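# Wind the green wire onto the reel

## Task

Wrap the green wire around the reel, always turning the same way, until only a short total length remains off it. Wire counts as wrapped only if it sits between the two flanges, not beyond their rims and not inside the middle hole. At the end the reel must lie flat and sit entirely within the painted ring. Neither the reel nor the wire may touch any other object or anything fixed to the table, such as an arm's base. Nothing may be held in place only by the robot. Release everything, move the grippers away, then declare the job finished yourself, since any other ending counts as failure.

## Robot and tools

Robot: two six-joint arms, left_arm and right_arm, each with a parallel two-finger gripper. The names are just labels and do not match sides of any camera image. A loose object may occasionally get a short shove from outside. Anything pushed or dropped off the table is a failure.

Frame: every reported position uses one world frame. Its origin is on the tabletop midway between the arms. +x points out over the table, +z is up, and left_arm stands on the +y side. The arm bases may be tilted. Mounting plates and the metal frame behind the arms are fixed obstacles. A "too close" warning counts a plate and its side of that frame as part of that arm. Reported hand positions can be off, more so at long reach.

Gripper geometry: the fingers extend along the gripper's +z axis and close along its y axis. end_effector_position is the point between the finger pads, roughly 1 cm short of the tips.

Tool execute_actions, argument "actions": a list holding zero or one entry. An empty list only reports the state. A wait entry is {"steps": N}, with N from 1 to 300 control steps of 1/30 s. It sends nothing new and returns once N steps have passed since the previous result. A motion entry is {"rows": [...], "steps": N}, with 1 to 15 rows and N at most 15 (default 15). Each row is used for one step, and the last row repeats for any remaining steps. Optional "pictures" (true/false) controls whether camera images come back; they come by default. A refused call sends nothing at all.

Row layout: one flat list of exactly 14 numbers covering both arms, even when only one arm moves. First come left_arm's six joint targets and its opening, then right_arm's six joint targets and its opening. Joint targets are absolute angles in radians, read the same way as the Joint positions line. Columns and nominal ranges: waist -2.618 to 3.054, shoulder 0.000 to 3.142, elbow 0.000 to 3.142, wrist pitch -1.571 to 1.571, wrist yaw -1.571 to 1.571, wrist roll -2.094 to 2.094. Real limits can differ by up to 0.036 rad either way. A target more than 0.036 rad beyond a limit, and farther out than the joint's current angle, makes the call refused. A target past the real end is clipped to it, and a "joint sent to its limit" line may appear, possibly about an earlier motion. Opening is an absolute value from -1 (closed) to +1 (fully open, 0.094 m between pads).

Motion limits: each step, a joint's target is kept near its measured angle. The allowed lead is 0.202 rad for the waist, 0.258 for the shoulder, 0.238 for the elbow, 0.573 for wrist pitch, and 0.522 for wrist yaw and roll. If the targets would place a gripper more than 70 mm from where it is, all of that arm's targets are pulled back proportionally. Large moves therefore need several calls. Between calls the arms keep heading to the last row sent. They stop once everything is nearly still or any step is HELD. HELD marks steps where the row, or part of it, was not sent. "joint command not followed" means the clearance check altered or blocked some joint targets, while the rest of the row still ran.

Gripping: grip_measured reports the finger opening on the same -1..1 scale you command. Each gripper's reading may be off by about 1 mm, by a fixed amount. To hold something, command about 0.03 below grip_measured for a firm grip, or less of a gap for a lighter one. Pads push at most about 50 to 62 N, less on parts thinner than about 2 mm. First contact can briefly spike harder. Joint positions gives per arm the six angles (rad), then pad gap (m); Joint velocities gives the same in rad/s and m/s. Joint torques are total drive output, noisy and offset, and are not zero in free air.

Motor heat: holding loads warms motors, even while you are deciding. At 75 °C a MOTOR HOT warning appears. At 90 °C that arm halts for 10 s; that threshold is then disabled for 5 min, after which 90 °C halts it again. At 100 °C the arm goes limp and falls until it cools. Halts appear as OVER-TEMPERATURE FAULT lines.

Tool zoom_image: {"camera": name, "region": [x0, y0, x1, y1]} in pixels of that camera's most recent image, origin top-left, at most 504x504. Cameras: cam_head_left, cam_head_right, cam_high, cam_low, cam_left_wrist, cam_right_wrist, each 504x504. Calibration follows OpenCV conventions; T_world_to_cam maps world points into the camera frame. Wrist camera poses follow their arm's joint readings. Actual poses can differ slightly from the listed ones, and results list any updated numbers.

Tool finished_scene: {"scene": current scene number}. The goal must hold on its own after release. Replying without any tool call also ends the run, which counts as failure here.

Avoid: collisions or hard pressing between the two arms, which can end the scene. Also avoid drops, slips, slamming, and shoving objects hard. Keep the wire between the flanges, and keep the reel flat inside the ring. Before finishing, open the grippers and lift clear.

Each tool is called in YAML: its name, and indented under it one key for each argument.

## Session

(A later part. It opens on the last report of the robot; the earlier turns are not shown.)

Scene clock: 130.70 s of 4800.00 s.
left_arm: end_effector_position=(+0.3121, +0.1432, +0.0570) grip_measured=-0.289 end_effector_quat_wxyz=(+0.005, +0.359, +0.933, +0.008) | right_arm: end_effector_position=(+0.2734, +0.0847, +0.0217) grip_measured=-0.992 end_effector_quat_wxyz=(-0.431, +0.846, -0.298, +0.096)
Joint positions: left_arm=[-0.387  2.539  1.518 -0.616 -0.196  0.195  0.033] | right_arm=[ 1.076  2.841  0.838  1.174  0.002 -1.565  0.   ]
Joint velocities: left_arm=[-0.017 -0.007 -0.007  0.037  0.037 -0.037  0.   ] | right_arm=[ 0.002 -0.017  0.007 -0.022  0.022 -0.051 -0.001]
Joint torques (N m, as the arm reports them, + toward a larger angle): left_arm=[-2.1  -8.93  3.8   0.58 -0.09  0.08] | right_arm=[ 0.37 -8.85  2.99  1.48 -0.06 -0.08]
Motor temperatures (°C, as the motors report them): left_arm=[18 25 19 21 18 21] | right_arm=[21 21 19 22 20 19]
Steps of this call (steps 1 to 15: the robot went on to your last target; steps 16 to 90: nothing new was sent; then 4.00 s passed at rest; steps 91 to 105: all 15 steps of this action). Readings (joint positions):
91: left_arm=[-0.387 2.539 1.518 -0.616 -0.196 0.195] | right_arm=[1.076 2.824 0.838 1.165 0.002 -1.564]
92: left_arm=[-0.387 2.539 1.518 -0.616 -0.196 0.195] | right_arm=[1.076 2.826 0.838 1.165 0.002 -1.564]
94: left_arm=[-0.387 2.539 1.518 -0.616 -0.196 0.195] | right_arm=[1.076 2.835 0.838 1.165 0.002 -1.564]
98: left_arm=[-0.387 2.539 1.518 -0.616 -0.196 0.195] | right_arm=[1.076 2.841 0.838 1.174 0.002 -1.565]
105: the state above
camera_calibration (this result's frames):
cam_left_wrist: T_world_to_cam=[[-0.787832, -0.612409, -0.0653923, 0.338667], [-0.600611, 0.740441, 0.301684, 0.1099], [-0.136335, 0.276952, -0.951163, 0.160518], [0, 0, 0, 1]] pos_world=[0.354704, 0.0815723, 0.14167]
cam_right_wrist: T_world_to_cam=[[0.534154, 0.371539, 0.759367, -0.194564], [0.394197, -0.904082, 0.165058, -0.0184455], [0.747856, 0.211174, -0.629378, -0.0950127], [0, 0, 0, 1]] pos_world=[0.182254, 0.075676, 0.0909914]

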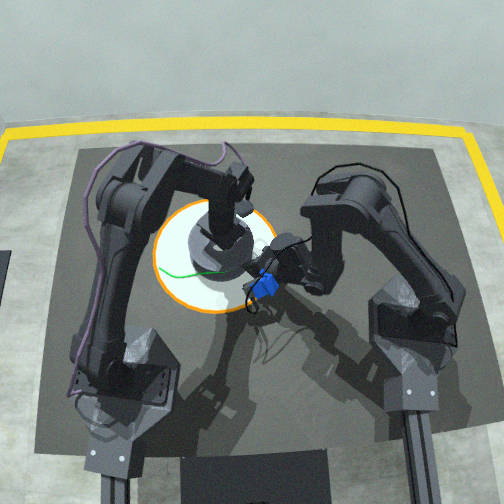

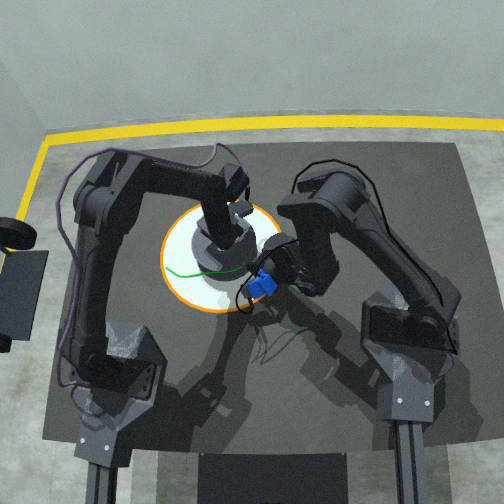

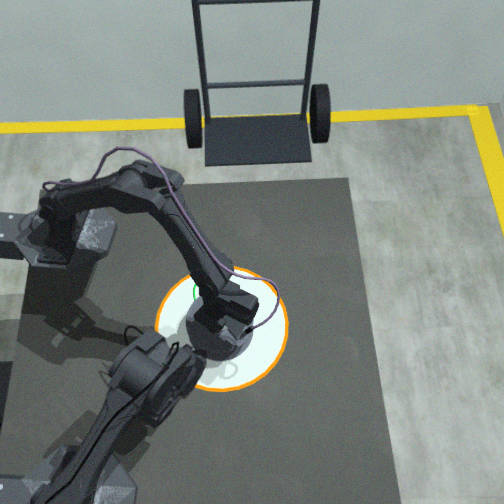

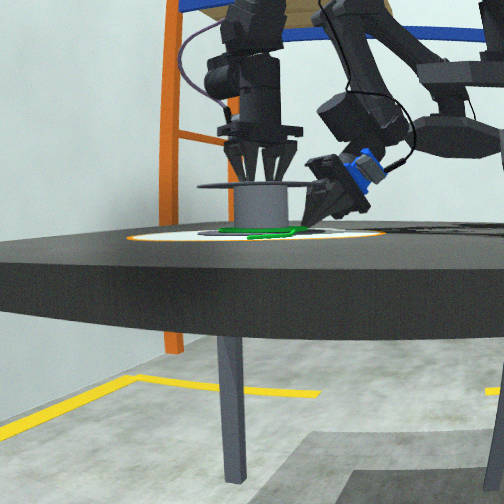

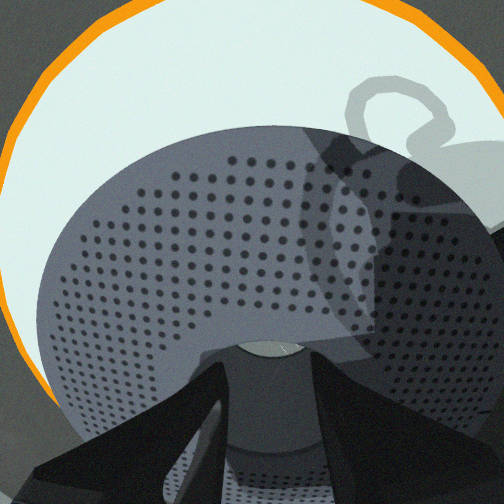

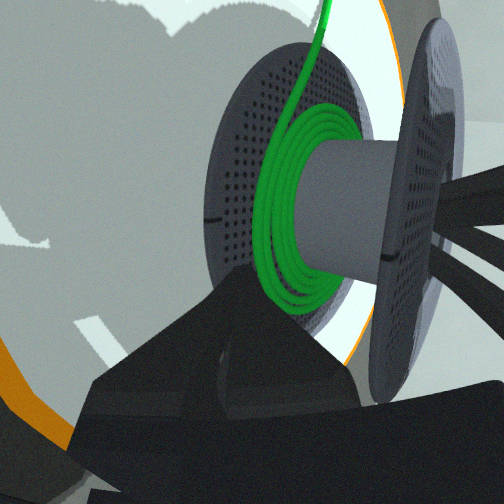

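Light contact made. Rotate.

execute_actions:
  actions:
    - {"rows":[[-0.384,2.555,1.507,-0.605,-0.195,0.05,-0.28,1.07,2.868,0.865,1.14,0,-1.57,-1],[-0.384,2.555,1.507,-0.605,-0.195,-0.1,-0.28,1.07,2.868,0.865,1.14,0,-1.57,-1],[-0.384,2.555,1.507,-0.605,-0.195,-2.05,-0.28,1.07,2.868,0.865,1.14,0,-1.57,-1]],"steps":15}

execute_actions:
  actions:
    - {"steps":20}

Scene clock: 133.93 s of 4800.00 s.
left_arm: end_effector_position=(+0.3123, +0.1432, +0.0573) grip_measured=-0.285 end_effector_quat_wxyz=(+0.009, -0.268, +0.963, +0.003) | right_arm: end_effector_position=(+0.2739, +0.0844, +0.0217) grip_measured=-0.992 end_effector_quat_wxyz=(-0.431, +0.846, -0.299, +0.096)
Joint positions: left_arm=[-0.387  2.538  1.518 -0.616 -0.196 -1.081  0.034] | right_arm=[ 1.075  2.841  0.838  1.174  0.003 -1.565  0.   ]
Joint velocities: left_arm=[ 0.002  0.007  0.007 -0.095 -0.022 -2.659 -0.   ] | right_arm=[ 0.007  0.002  0.017 -0.022  0.007 -0.022  0.001]
Joint torques (N m, as the arm reports them, + toward a larger angle): left_arm=[-2.08 -8.24  3.98  0.61 -0.02 -0.21] | right_arm=[ 0.43 -8.83  2.98  1.51 -0.05 -0.08]
Motor temperatures (°C, as the motors report them): left_arm=[18 25 19 21 18 21] | right_arm=[21 21 19 23 20 19]
Steps of this call (steps 1 to 15: the robot went on to your last target; steps 16 to 82: nothing new was sent; steps 83 to 97: all 15 steps of this action). Readings (joint positions):
83: left_arm=[-0.387 2.539 1.518 -0.616 -0.196 0.178] | right_arm=[1.076 2.841 0.838 1.174 0.002 -1.565]
84: left_arm=[-0.387 2.539 1.518 -0.616 -0.196 0.137] | right_arm=[1.076 2.841 0.838 1.174 0.002 -1.565]
86: left_arm=[-0.387 2.538 1.518 -0.616 -0.196 -0.042] | right_arm=[1.075 2.841 0.838 1.174 0.002 -1.565]
90: left_arm=[-0.387 2.538 1.518 -0.616 -0.196 -0.420] | right_arm=[1.075 2.841 0.838 1.174 0.003 -1.565]
97: the state above
camera_calibration (this result's frames):
cam_left_wrist: T_world_to_cam=[[0.35837, -0.932164, -0.0513892, 0.0258029], [-0.889388, -0.357624, 0.284769, 0.358321], [-0.283829, -0.0563478, -0.957218, 0.254971], [0, 0, 0, 1]] pos_world=[0.381807, 0.166564, 0.14335]
cam_right_wrist: T_world_to_cam=[[0.534696, 0.370836, 0.759329, -0.194738], [0.392617, -0.904713, 0.16537, -0.0184515], [0.7483, 0.209703, -0.629343, -0.095325], [0, 0, 0, 1]] pos_world=[0.182701, 0.0755124, 0.0909291]

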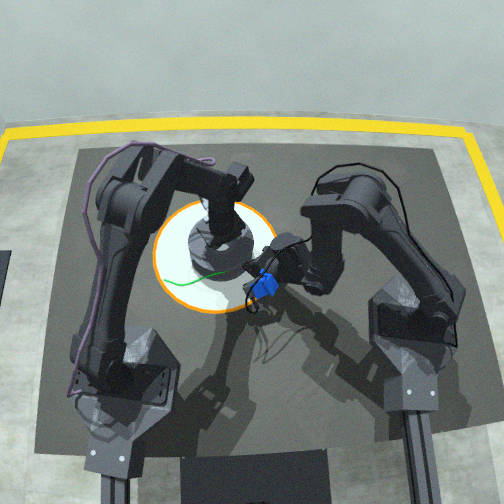

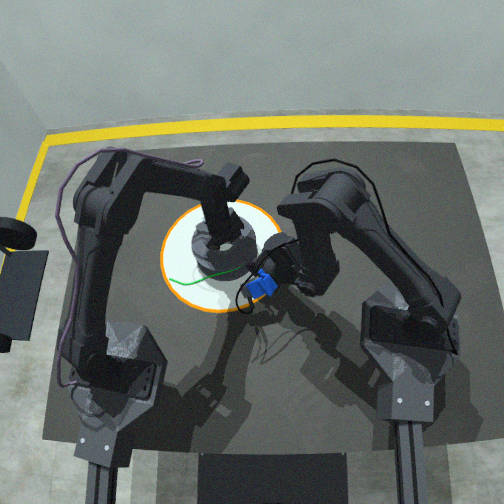

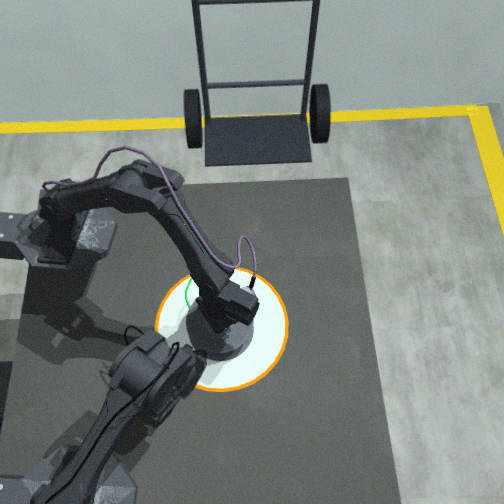

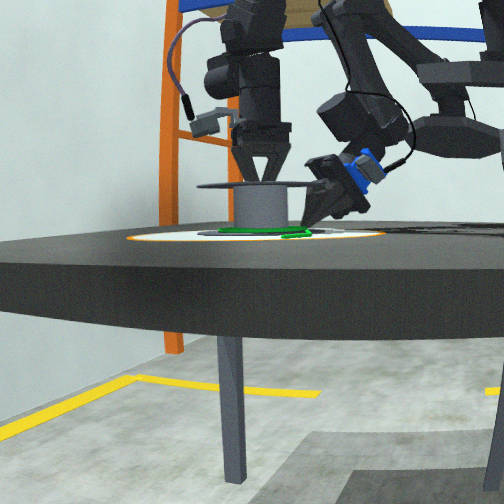

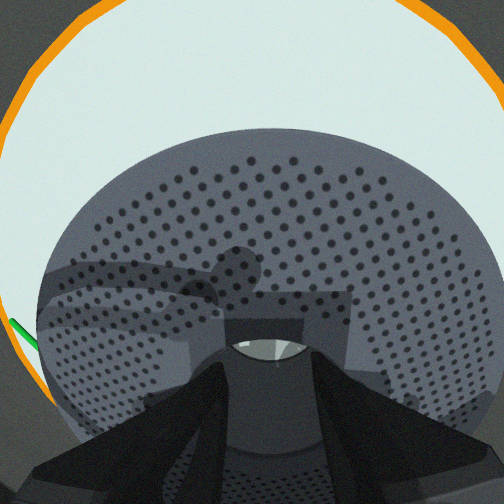

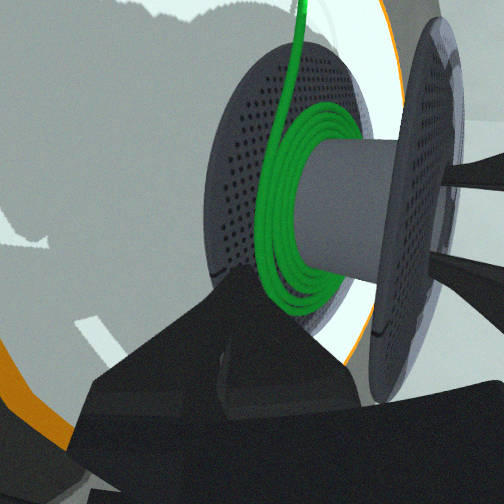

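Scene clock: 134.60 s of 4800.00 s.
left_arm: end_effector_position=(+0.3122, +0.1430, +0.0573) grip_measured=-0.285 end_effector_quat_wxyz=(-0.009, +0.670, -0.743, +0.001) | right_arm: end_effector_position=(+0.2739, +0.0844, +0.0217) grip_measured=-0.992 end_effector_quat_wxyz=(-0.431, +0.846, -0.299, +0.096)
Joint positions: left_arm=[-0.387  2.538  1.518 -0.616 -0.195 -2.007  0.034] | right_arm=[ 1.075  2.841  0.838  1.174  0.003 -1.565  0.   ]
Joint velocities: left_arm=[-0.017 -0.012 -0.012  0.037  0.037 -0.168 -0.   ] | right_arm=[ 0.012 -0.002  0.002  0.022 -0.022 -0.051 -0.   ]
Joint torques (N m, as the arm reports them, + toward a larger angle): left_arm=[-1.9  -8.54  3.83  0.56 -0.05 -0.23] | right_arm=[ 0.43 -8.82  2.98  1.49 -0.08 -0.07]
Motor temperatures (°C, as the motors report them): left_arm=[18 25 19 21 18 21] | right_arm=[21 21 19 23 20 19]
Steps of this call (steps 1 to 20: the robot went on to your last target). Readings (joint positions):
1: left_arm=[-0.387 2.538 1.518 -0.616 -0.196 -1.175] | right_arm=[1.075 2.841 0.838 1.174 0.003 -1.565]
2: left_arm=[-0.387 2.538 1.518 -0.616 -0.196 -1.270] | right_arm=[1.075 2.841 0.838 1.174 0.003 -1.565]
4: left_arm=[-0.387 2.538 1.518 -0.616 -0.196 -1.459] | right_arm=[1.075 2.841 0.838 1.174 0.003 -1.565]
8: left_arm=[-0.387 2.538 1.518 -0.616 -0.196 -1.782] | right_arm=[1.075 2.841 0.838 1.174 0.003 -1.565]
20: the state above
camera_calibration (this result's frames):
cam_left_wrist: T_world_to_cam=[[0.960834, -0.274878, -0.0352236, -0.257347], [-0.253478, -0.923092, 0.289223, 0.240291], [-0.112016, -0.268967, -0.956613, 0.231674], [0, 0, 0, 1]] pos_world=[0.334127, 0.213385, 0.14306]
cam_right_wrist: T_world_to_cam=[[0.534696, 0.370836, 0.759329, -0.194738], [0.392617, -0.904713, 0.16537, -0.0184515], [0.7483, 0.209703, -0.629343, -0.095325], [0, 0, 0, 1]] pos_world=[0.182701, 0.0755124, 0.0909291]

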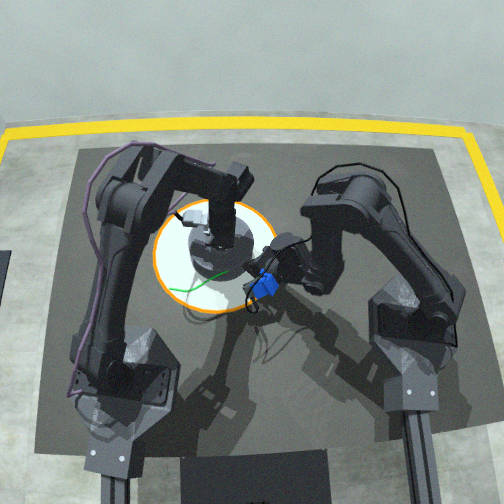

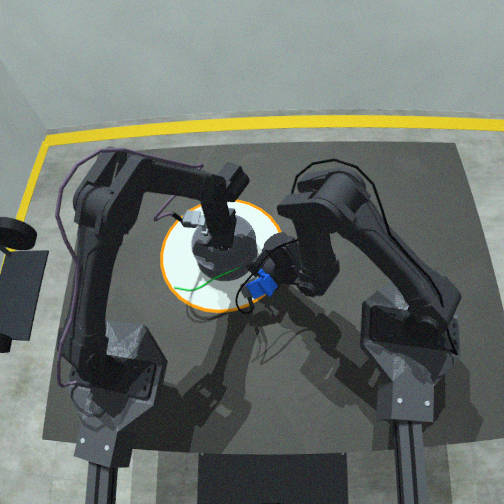

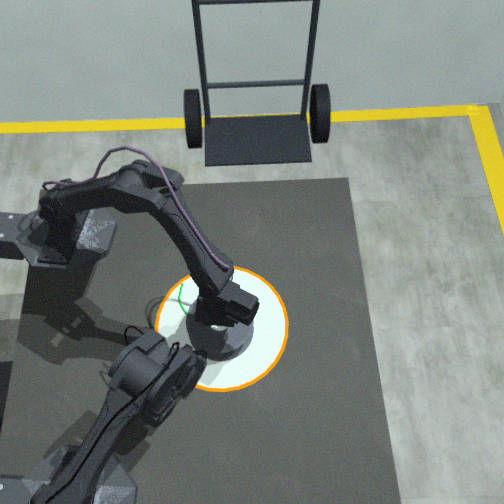

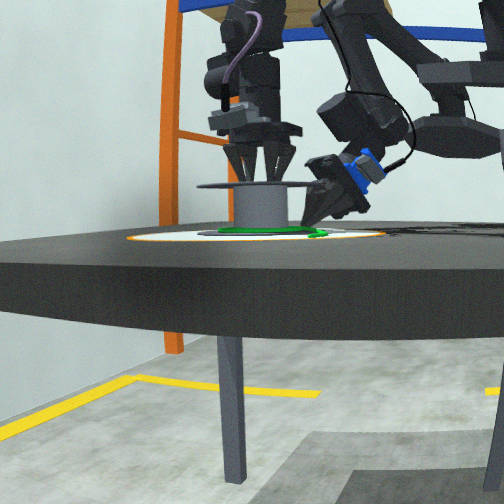

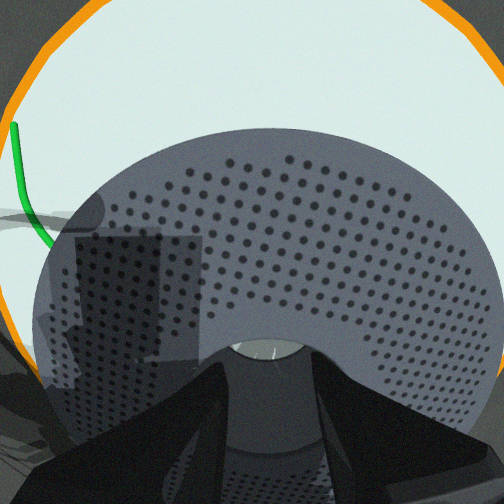

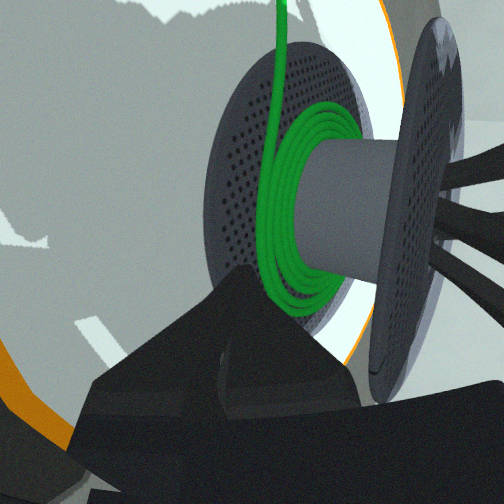

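execute_actions:
  actions:
    - {"rows":[[-0.384,2.537,1.507,-0.605,-0.195,-2.02,-0.6,1.07,2.85,0.86,1.165,0,-1.57,-1],[-0.384,2.537,1.507,-0.605,-0.195,-2.02,-0.6,1.07,2.85,0.86,1.165,0,-1.57,-1],[-0.384,2.537,1.507,-0.605,-0.195,-2.02,-0.6,1.07,2.85,0.86,1.165,0,-1.57,-1],[-0.384,2.537,1.507,-0.605,-0.195,0.25,-0.6,1.07,2.85,0.86,1.165,0,-1.57,-1]],"steps":15}
  pictures: false

execute_actions:
  actions:
    - {"steps":18}
  pictures: false

execute_actions:
  actions:
    - {"rows":[[-0.384,2.55,1.507,-0.605,-0.195,0.25,-0.45,1.07,2.85,0.86,1.165,0,-1.57,-1],[-0.384,2.55,1.507,-0.605,-0.195,0.25,-0.38,1.07,2.85,0.86,1.165,0,-1.57,-1],[-0.384,2.55,1.507,-0.605,-0.195,0.25,-0.34,1.07,2.85,0.86,1.165,0,-1.57,-1],[-0.384,2.56,1.507,-0.605,-0.195,0.25,-0.31,1.07,2.85,0.86,1.165,0,-1.57,-1],[-0.384,2.57,1.507,-0.605,-0.195,0.25,-0.28,1.07,2.85,0.86,1.165,0,-1.57,-1],[-0.384,2.58,1.507,-0.605,-0.195,0.25,-0.28,1.07,2.85,0.86,1.165,0,-1.57,-1],[-0.384,2.58,1.507,-0.605,-0.195,0.1,-0.28,1.07,2.85,0.86,1.165,0,-1.57,-1],[-0.384,2.58,1.507,-0.605,-0.195,-0.05,-0.28,1.07,2.85,0.86,1.165,0,-1.57,-1],[-0.384,2.58,1.507,-0.605,-0.195,-2.05,-0.28,1.07,2.85,0.86,1.165,0,-1.57,-1]],"steps":15}
  pictures: false

execute_actions:
  actions:
    - {"steps":26}

Scene clock: 138.90 s of 4800.00 s.
left_arm: end_effector_position=(+0.3127, +0.1429, +0.0571) grip_measured=-0.599 end_effector_quat_wxyz=(+0.009, -0.165, +0.986, +0.003) | right_arm: end_effector_position=(+0.2741, +0.0846, +0.0220) grip_measured=-0.992 end_effector_quat_wxyz=(-0.432, +0.846, -0.299, +0.096)
Joint positions: left_arm=[-0.387  2.538  1.518 -0.614 -0.195 -0.869  0.019] | right_arm=[ 1.075  2.841  0.838  1.176  0.003 -1.565  0.   ]
Joint velocities: left_arm=[-0.017  0.007 -0.002 -0.022 -0.007  2.821 -0.   ] | right_arm=[-0.002  0.002 -0.012 -0.037  0.007 -0.037  0.   ]
Joint torques (N m, as the arm reports them, + toward a larger angle): left_arm=[-1.86 -9.87  3.76  0.52 -0.03  0.07] | right_arm=[  0.45 -10.42   2.6    1.7   -0.07  -0.08]
Motor temperatures (°C, as the motors report them): left_arm=[18 25 19 21 18 21] | right_arm=[21 21 19 23 20 19]
Steps of this call (steps 1 to 30: the robot went on to your last target; steps 31 to 100: nothing new was sent; then 0.47 s passed at rest; steps 101 to 115: all 15 steps of this action). Readings (joint positions):
101: left_arm=[-0.387 2.537 1.518 -0.615 -0.195 -2.024] | right_arm=[1.075 2.841 0.838 1.175 0.003 -1.565]
102: left_arm=[-0.387 2.537 1.518 -0.615 -0.195 -2.024] | right_arm=[1.075 2.841 0.838 1.176 0.003 -1.565]
104: left_arm=[-0.387 2.538 1.518 -0.614 -0.195 -1.950] | right_arm=[1.075 2.841 0.838 1.176 0.003 -1.565]
108: left_arm=[-0.387 2.538 1.518 -0.614 -0.195 -1.556] | right_arm=[1.075 2.841 0.838 1.176 0.003 -1.565]
115: the state above

Scene clock: 139.50 s of 4800.00 s.
left_arm: end_effector_position=(+0.3127, +0.1429, +0.0571) grip_measured=-0.599 end_effector_quat_wxyz=(+0.006, +0.364, +0.931, +0.007) | right_arm: end_effector_position=(+0.2741, +0.0846, +0.0220) grip_measured=-0.992 end_effector_quat_wxyz=(-0.432, +0.846, -0.299, +0.096)
Joint positions: left_arm=[-0.387  2.538  1.518 -0.614 -0.195  0.207  0.019] | right_arm=[ 1.075  2.841  0.838  1.176  0.003 -1.565  0.   ]
Joint velocities: left_arm=[ 0.002 -0.002 -0.002 -0.022 -0.007  0.198  0.   ] | right_arm=[ 0.002 -0.022 -0.002  0.051 -0.095 -0.051 -0.001]
Joint torques (N m, as the arm reports them, + toward a larger angle): left_arm=[-2.07 -9.98  3.95  0.54 -0.04  0.11] | right_arm=[  0.41 -10.41   2.6    1.7   -0.07  -0.08]
Motor temperatures (°C, as the motors report them): left_arm=[18 25 19 21 18 21] | right_arm=[21 21 19 23 20 19]
Steps of this call (steps 1 to 18: the robot went on to your last target). Readings (joint positions):
1: left_arm=[-0.387 2.538 1.518 -0.614 -0.195 -0.771] | right_arm=[1.075 2.841 0.838 1.176 0.003 -1.565]
2: left_arm=[-0.387 2.538 1.518 -0.614 -0.195 -0.673] | right_arm=[1.075 2.841 0.838 1.176 0.003 -1.565]
4: left_arm=[-0.387 2.538 1.518 -0.614 -0.195 -0.476] | right_arm=[1.075 2.841 0.838 1.176 0.003 -1.565]
8: left_arm=[-0.387 2.538 1.518 -0.614 -0.195 -0.097] | right_arm=[1.075 2.841 0.838 1.176 0.003 -1.565]
18: the state above

Scene clock: 140.00 s of 4800.00 s.
left_arm: end_effector_position=(+0.3117, +0.1434, +0.0561) grip_measured=-0.290 end_effector_quat_wxyz=(+0.006, +0.037, +0.999, +0.006) | right_arm: end_effector_position=(+0.2741, +0.0846, +0.0220) grip_measured=-0.992 end_effector_quat_wxyz=(-0.432, +0.846, -0.299, +0.096)
Joint positions: left_arm=[-0.387  2.541  1.518 -0.616 -0.196 -0.466  0.033] | right_arm=[ 1.075  2.841  0.838  1.176  0.003 -1.565  0.   ]
Joint velocities: left_arm=[-0.022  0.012 -0.017  0.007  0.022 -2.791 -0.   ] | right_arm=[ 0.007 -0.007 -0.027 -0.066 -0.022 -0.022  0.   ]
Joint torques (N m, as the arm reports them, + toward a larger angle): left_arm=[-1.96 -6.98  4.08  0.51  0.   -0.25] | right_arm=[  0.51 -10.5    2.52   1.71  -0.07  -0.08]
Motor temperatures (°C, as the motors report them): left_arm=[18 25 19 21 18 21] | right_arm=[21 21 19 23 20 19]
Steps of this call (steps 1 to 15: all 15 steps of this action). Readings (joint positions):
1: left_arm=[-0.387 2.539 1.518 -0.614 -0.195 0.214] | right_arm=[1.075 2.841 0.838 1.176 0.003 -1.565]
2: left_arm=[-0.387 2.540 1.518 -0.614 -0.195 0.220] | right_arm=[1.075 2.841 0.838 1.176 0.003 -1.565]
4: left_arm=[-0.387 2.543 1.518 -0.613 -0.196 0.228] | right_arm=[1.075 2.841 0.838 1.176 0.003 -1.565]
8: left_arm=[-0.387 2.542 1.518 -0.616 -0.196 0.179] | right_arm=[1.075 2.841 0.838 1.176 0.003 -1.565]
15: the state above

Scene clock: 140.87 s of 4800.00 s.
left_arm: end_effector_position=(+0.3116, +0.1435, +0.0562) grip_measured=-0.287 end_effector_quat_wxyz=(-0.009, +0.667, -0.745, -0.000) | right_arm: end_effector_position=(+0.2741, +0.0846, +0.0220) grip_measured=-0.992 end_effector_quat_wxyz=(-0.432, +0.846, -0.299, +0.096)
Joint positions: left_arm=[-0.387  2.541  1.518 -0.616 -0.196 -2.     0.034] | right_arm=[ 1.075  2.841  0.838  1.176  0.003 -1.565  0.   ]
Joint velocities: left_arm=[ 0.012  0.002 -0.012 -0.037  0.007 -0.051 -0.001] | right_arm=[ 0.012  0.007  0.002 -0.081 -0.037 -0.095  0.   ]
Joint torques (N m, as the arm reports them, + toward a larger angle): left_arm=[-1.9  -7.13  3.53  0.58 -0.04 -0.34] | right_arm=[  0.44 -10.43   2.62   1.71  -0.07  -0.07]
Motor temperatures (°C, as the motors report them): left_arm=[18 25 19 21 18 21] | right_arm=[21 22 19 23 20 19]
Steps of this call (steps 1 to 26: the robot went on to your last target). Readings (joint positions):
1: left_arm=[-0.387 2.541 1.518 -0.616 -0.196 -0.559] | right_arm=[1.075 2.841 0.838 1.176 0.003 -1.565]
2: left_arm=[-0.387 2.541 1.518 -0.616 -0.196 -0.653] | right_arm=[1.075 2.841 0.838 1.176 0.003 -1.565]
4: left_arm=[-0.387 2.541 1.518 -0.616 -0.196 -0.840] | right_arm=[1.075 2.841 0.838 1.176 0.003 -1.565]
8: left_arm=[-0.387 2.541 1.518 -0.616 -0.196 -1.214] | right_arm=[1.075 2.841 0.838 1.176 0.003 -1.565]
26: the state above
camera_calibration (this result's frames):
cam_left_wrist: T_world_to_cam=[[0.958793, -0.28154, -0.0381044, -0.254922], [-0.25929, -0.921955, 0.287694, 0.24262], [-0.116128, -0.265959, -0.956964, 0.231575], [0, 0, 0, 1]] pos_world=[0.334219, 0.213504, 0.142095]
cam_right_wrist: T_world_to_cam=[[0.533914, 0.369574, 0.760494, -0.194911], [0.392275, -0.905035, 0.164415, -0.0182546], [0.749037, 0.210539, -0.628185, -0.0955818], [0, 0, 0, 1]] pos_world=[0.182821, 0.0756369, 0.0911871]

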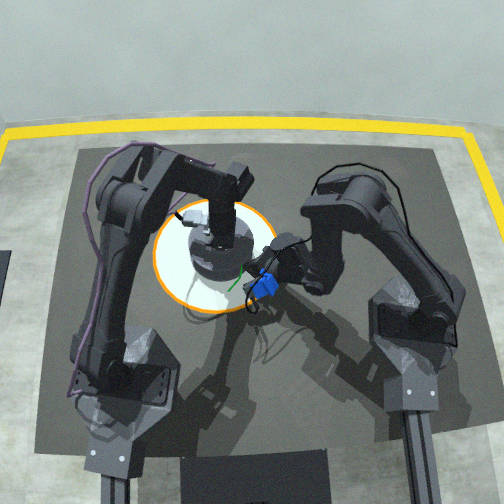

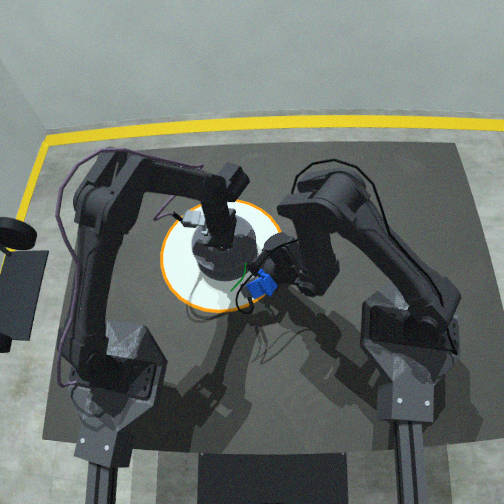

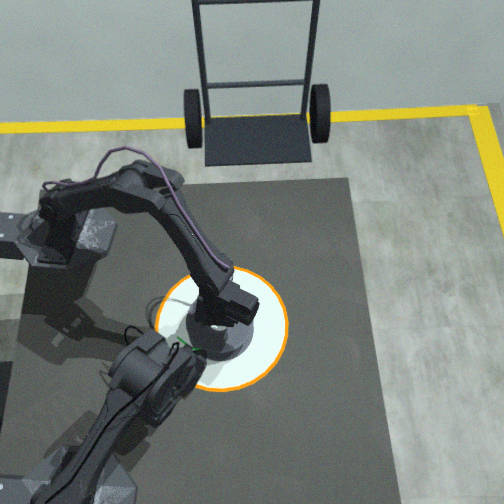

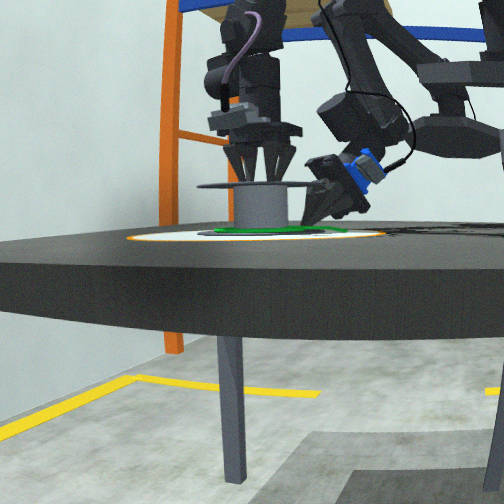

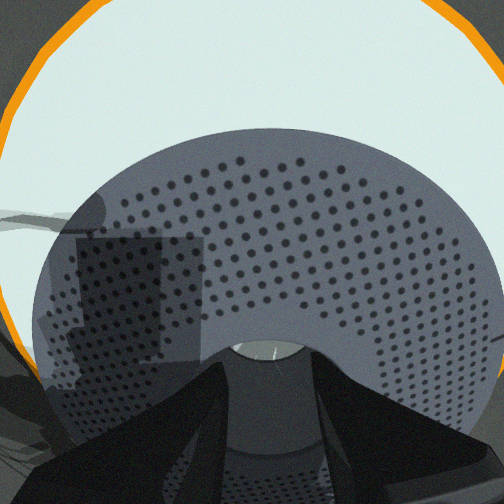

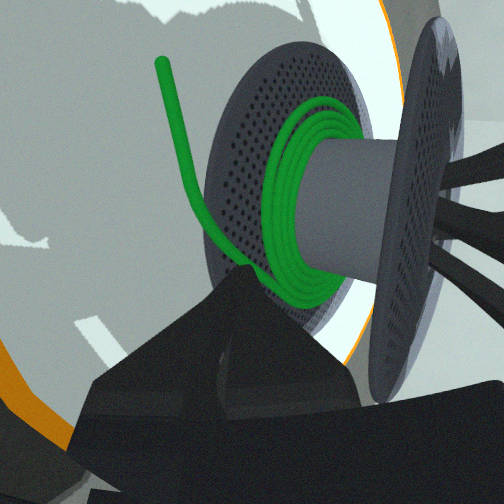

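Working. One more stroke.

execute_actions:
  actions:
    - {"rows":[[-0.384,2.537,1.507,-0.605,-0.195,-2.02,-0.6,1.07,2.85,0.86,1.165,0,-1.57,-1],[-0.384,2.537,1.507,-0.605,-0.195,-2.02,-0.6,1.07,2.85,0.86,1.165,0,-1.57,-1],[-0.384,2.537,1.507,-0.605,-0.195,-2.02,-0.6,1.07,2.85,0.86,1.165,0,-1.57,-1],[-0.384,2.537,1.507,-0.605,-0.195,0.25,-0.6,1.07,2.85,0.86,1.165,0,-1.57,-1]],"steps":15}
  pictures: false

execute_actions:
  actions:
    - {"steps":18}
  pictures: false

execute_actions:
  actions:
    - {"rows":[[-0.384,2.55,1.507,-0.605,-0.195,0.25,-0.45,1.07,2.85,0.86,1.165,0,-1.57,-1],[-0.384,2.55,1.507,-0.605,-0.195,0.25,-0.38,1.07,2.85,0.86,1.165,0,-1.57,-1],[-0.384,2.55,1.507,-0.605,-0.195,0.25,-0.34,1.07,2.85,0.86,1.165,0,-1.57,-1],[-0.384,2.56,1.507,-0.605,-0.195,0.25,-0.31,1.07,2.85,0.86,1.165,0,-1.57,-1],[-0.384,2.57,1.507,-0.605,-0.195,0.25,-0.28,1.07,2.85,0.86,1.165,0,-1.57,-1],[-0.384,2.58,1.507,-0.605,-0.195,0.25,-0.28,1.07,2.85,0.86,1.165,0,-1.57,-1],[-0.384,2.58,1.507,-0.605,-0.195,0.1,-0.28,1.07,2.85,0.86,1.165,0,-1.57,-1],[-0.384,2.58,1.507,-0.605,-0.195,-0.05,-0.28,1.07,2.85,0.86,1.165,0,-1.57,-1],[-0.384,2.58,1.507,-0.605,-0.195,-2.05,-0.28,1.07,2.85,0.86,1.165,0,-1.57,-1]],"steps":15}
  pictures: false

execute_actions:
  actions:
    - {"steps":26}

Scene clock: 145.40 s of 4800.00 s.
left_arm: end_effector_position=(+0.3128, +0.1433, +0.0569) grip_measured=-0.599 end_effector_quat_wxyz=(+0.009, -0.162, +0.987, +0.003) | right_arm: end_effector_position=(+0.2741, +0.0846, +0.0220) grip_measured=-0.992 end_effector_quat_wxyz=(-0.432, +0.846, -0.299, +0.096)
Joint positions: left_arm=[-0.386  2.539  1.518 -0.614 -0.196 -0.863  0.019] | right_arm=[ 1.075  2.841  0.838  1.176  0.003 -1.565  0.   ]
Joint velocities: left_arm=[ 0.007  0.007 -0.002 -0.007 -0.007  2.864  0.   ] | right_arm=[-0.012  0.007 -0.002 -0.051  0.007 -0.022 -0.001]
Joint torques (N m, as the arm reports them, + toward a larger angle): left_arm=[-2.12 -9.73  3.97  0.5  -0.09  0.02] | right_arm=[  0.43 -10.43   2.63   1.71  -0.07  -0.08]
Motor temperatures (°C, as the motors report them): left_arm=[18 25 19 21 18 21] | right_arm=[21 22 19 23 20 19]
Steps of this call (steps 1 to 30: the robot went on to your last target; steps 31 to 100: nothing new was sent; then 0.70 s passed at rest; steps 101 to 115: all 15 steps of this action). Readings (joint positions):
101: left_arm=[-0.387 2.537 1.518 -0.615 -0.196 -2.018] | right_arm=[1.075 2.841 0.838 1.176 0.003 -1.565]
102: left_arm=[-0.386 2.538 1.518 -0.615 -0.196 -2.018] | right_arm=[1.075 2.841 0.838 1.176 0.003 -1.565]
104: left_arm=[-0.386 2.539 1.518 -0.614 -0.196 -1.945] | right_arm=[1.075 2.841 0.838 1.176 0.003 -1.565]
108: left_arm=[-0.386 2.539 1.518 -0.614 -0.196 -1.550] | right_arm=[1.075 2.841 0.838 1.176 0.003 -1.565]
115: the state above

Scene clock: 146.00 s of 4800.00 s.
left_arm: end_effector_position=(+0.3128, +0.1433, +0.0569) grip_measured=-0.599 end_effector_quat_wxyz=(+0.006, +0.364, +0.931, +0.007) | right_arm: end_effector_position=(+0.2741, +0.0846, +0.0220) grip_measured=-0.992 end_effector_quat_wxyz=(-0.432, +0.846, -0.299, +0.096)
Joint positions: left_arm=[-0.386  2.539  1.518 -0.614 -0.196  0.208  0.019] | right_arm=[ 1.075  2.841  0.838  1.176  0.003 -1.565  0.   ]
Joint velocities: left_arm=[-0.012 -0.002 -0.007  0.007 -0.051  0.242  0.   ] | right_arm=[ 0.027 -0.012  0.007 -0.066 -0.022  0.007 -0.001]
Joint torques (N m, as the arm reports them, + toward a larger angle): left_arm=[-2.17 -9.91  4.    0.5  -0.03  0.06] | right_arm=[  0.44 -10.41   2.62   1.69  -0.07  -0.08]
Motor temperatures (°C, as the motors report them): left_arm=[18 25 19 21 18 21] | right_arm=[21 22 19 23 20 19]
Steps of this call (steps 1 to 18: the robot went on to your last target). Readings (joint positions):
1: left_arm=[-0.386 2.539 1.518 -0.614 -0.196 -0.765] | right_arm=[1.075 2.841 0.838 1.176 0.003 -1.565]
2: left_arm=[-0.386 2.539 1.518 -0.614 -0.196 -0.667] | right_arm=[1.075 2.841 0.838 1.176 0.003 -1.565]
4: left_arm=[-0.386 2.539 1.518 -0.614 -0.196 -0.471] | right_arm=[1.075 2.841 0.838 1.176 0.003 -1.565]
8: left_arm=[-0.386 2.539 1.518 -0.614 -0.196 -0.092] | right_arm=[1.075 2.841 0.838 1.176 0.003 -1.565]
18: the state above

Scene clock: 146.50 s of 4800.00 s.
left_arm: end_effector_position=(+0.3115, +0.1438, +0.0557) grip_measured=-0.292 end_effector_quat_wxyz=(+0.006, +0.037, +0.999, +0.006) | right_arm: end_effector_position=(+0.2741, +0.0846, +0.0220) grip_measured=-0.992 end_effector_quat_wxyz=(-0.432, +0.846, -0.299, +0.096)
Joint positions: left_arm=[-0.386  2.542  1.518 -0.616 -0.196 -0.465  0.033] | right_arm=[ 1.075  2.841  0.838  1.176  0.003 -1.565  0.   ]
Joint velocities: left_arm=[-0.027  0.007 -0.027  0.095  0.081 -2.674  0.001] | right_arm=[-0.007 -0.007 -0.012  0.007  0.007  0.022  0.   ]
Joint torques (N m, as the arm reports them, + toward a larger angle): left_arm=[-2.06 -7.14  3.94  0.59 -0.03 -0.29] | right_arm=[  0.36 -10.44   2.46   1.74  -0.08  -0.06]
Motor temperatures (°C, as the motors report them): left_arm=[18 25 19 21 18 21] | right_arm=[21 22 19 23 20 19]
Steps of this call (steps 1 to 15: all 15 steps of this action). Readings (joint positions):
1: left_arm=[-0.386 2.539 1.518 -0.614 -0.196 0.215] | right_arm=[1.075 2.841 0.838 1.176 0.003 -1.565]
2: left_arm=[-0.386 2.540 1.518 -0.614 -0.196 0.220] | right_arm=[1.075 2.841 0.838 1.176 0.003 -1.565]
4: left_arm=[-0.386 2.543 1.518 -0.613 -0.196 0.228] | right_arm=[1.075 2.841 0.838 1.176 0.003 -1.565]
8: left_arm=[-0.386 2.542 1.518 -0.616 -0.196 0.180] | right_arm=[1.075 2.841 0.838 1.176 0.003 -1.565]
15: the state above

Scene clock: 147.37 s of 4800.00 s.
left_arm: end_effector_position=(+0.3118, +0.1437, +0.0563) grip_measured=-0.287 end_effector_quat_wxyz=(-0.009, +0.668, -0.744, -0.000) | right_arm: end_effector_position=(+0.2741, +0.0846, +0.0220) grip_measured=-0.992 end_effector_quat_wxyz=(-0.432, +0.846, -0.299, +0.096)
Joint positions: left_arm=[-0.386  2.54   1.518 -0.616 -0.196 -2.001  0.033] | right_arm=[ 1.075  2.841  0.838  1.176  0.003 -1.565  0.   ]
Joint velocities: left_arm=[ 0.012 -0.012 -0.002  0.007  0.051 -0.139  0.   ] | right_arm=[-0.022 -0.002 -0.002 -0.007 -0.022  0.051 -0.001]
Joint torques (N m, as the arm reports them, + toward a larger angle): left_arm=[-1.94 -6.93  3.93  0.56 -0.07 -0.41] | right_arm=[  0.44 -10.47   2.62   1.71  -0.06  -0.08]
Motor temperatures (°C, as the motors report them): left_arm=[18 25 19 21 18 21] | right_arm=[21 22 19 23 20 19]
Steps of this call (steps 1 to 26: the robot went on to your last target). Readings (joint positions):
1: left_arm=[-0.386 2.542 1.518 -0.616 -0.196 -0.558] | right_arm=[1.075 2.841 0.838 1.176 0.003 -1.565]
2: left_arm=[-0.386 2.542 1.518 -0.616 -0.196 -0.652] | right_arm=[1.075 2.841 0.838 1.176 0.003 -1.565]
4: left_arm=[-0.386 2.542 1.518 -0.616 -0.196 -0.839] | right_arm=[1.075 2.841 0.838 1.176 0.003 -1.565]
8: left_arm=[-0.386 2.541 1.518 -0.616 -0.196 -1.214] | right_arm=[1.075 2.841 0.838 1.176 0.003 -1.565]
26: the state above
camera_calibration (this result's frames):
cam_left_wrist: T_world_to_cam=[[0.959342, -0.279681, -0.0379649, -0.255494], [-0.257482, -0.922313, 0.288169, 0.242277], [-0.115611, -0.266677, -0.956827, 0.23167], [0, 0, 0, 1]] pos_world=[0.334272, 0.21378, 0.142152]
cam_right_wrist: T_world_to_cam=[[0.533914, 0.369574, 0.760494, -0.194911], [0.392275, -0.905035, 0.164415, -0.0182546], [0.749037, 0.210539, -0.628185, -0.0955818], [0, 0, 0, 1]] pos_world=[0.182821, 0.0756369, 0.0911871]

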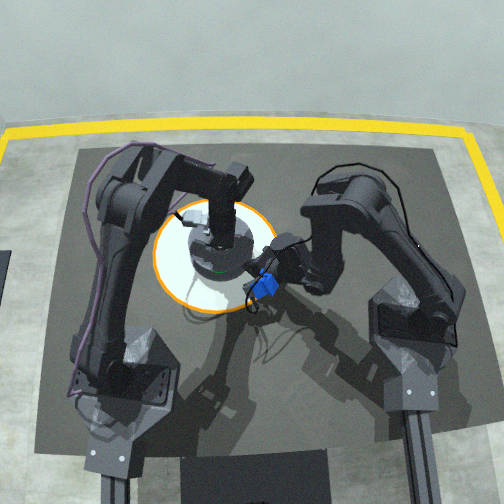

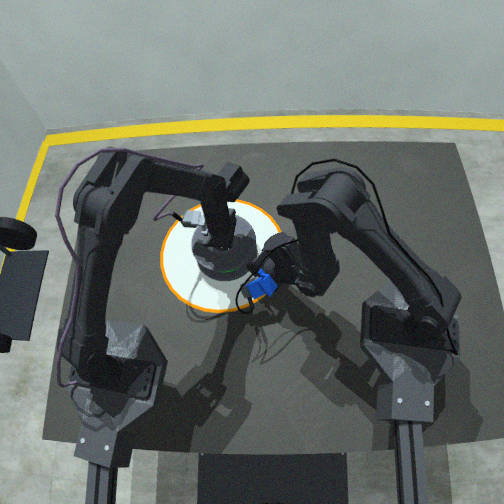

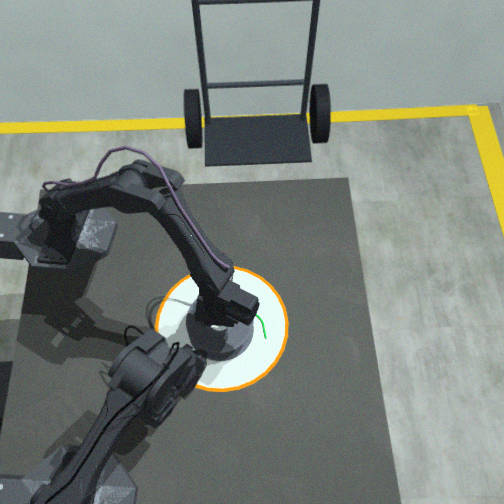

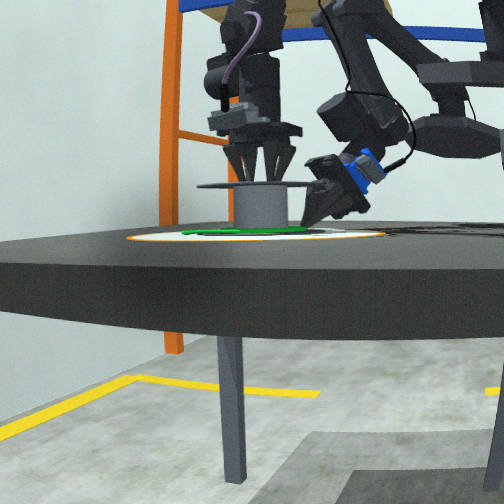

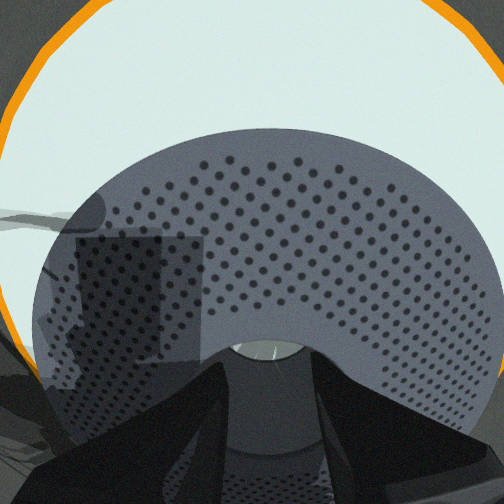

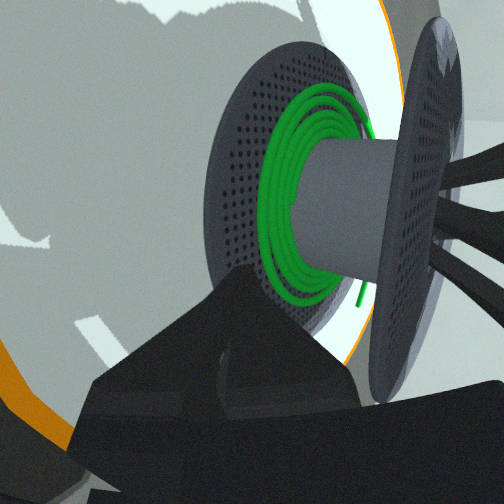

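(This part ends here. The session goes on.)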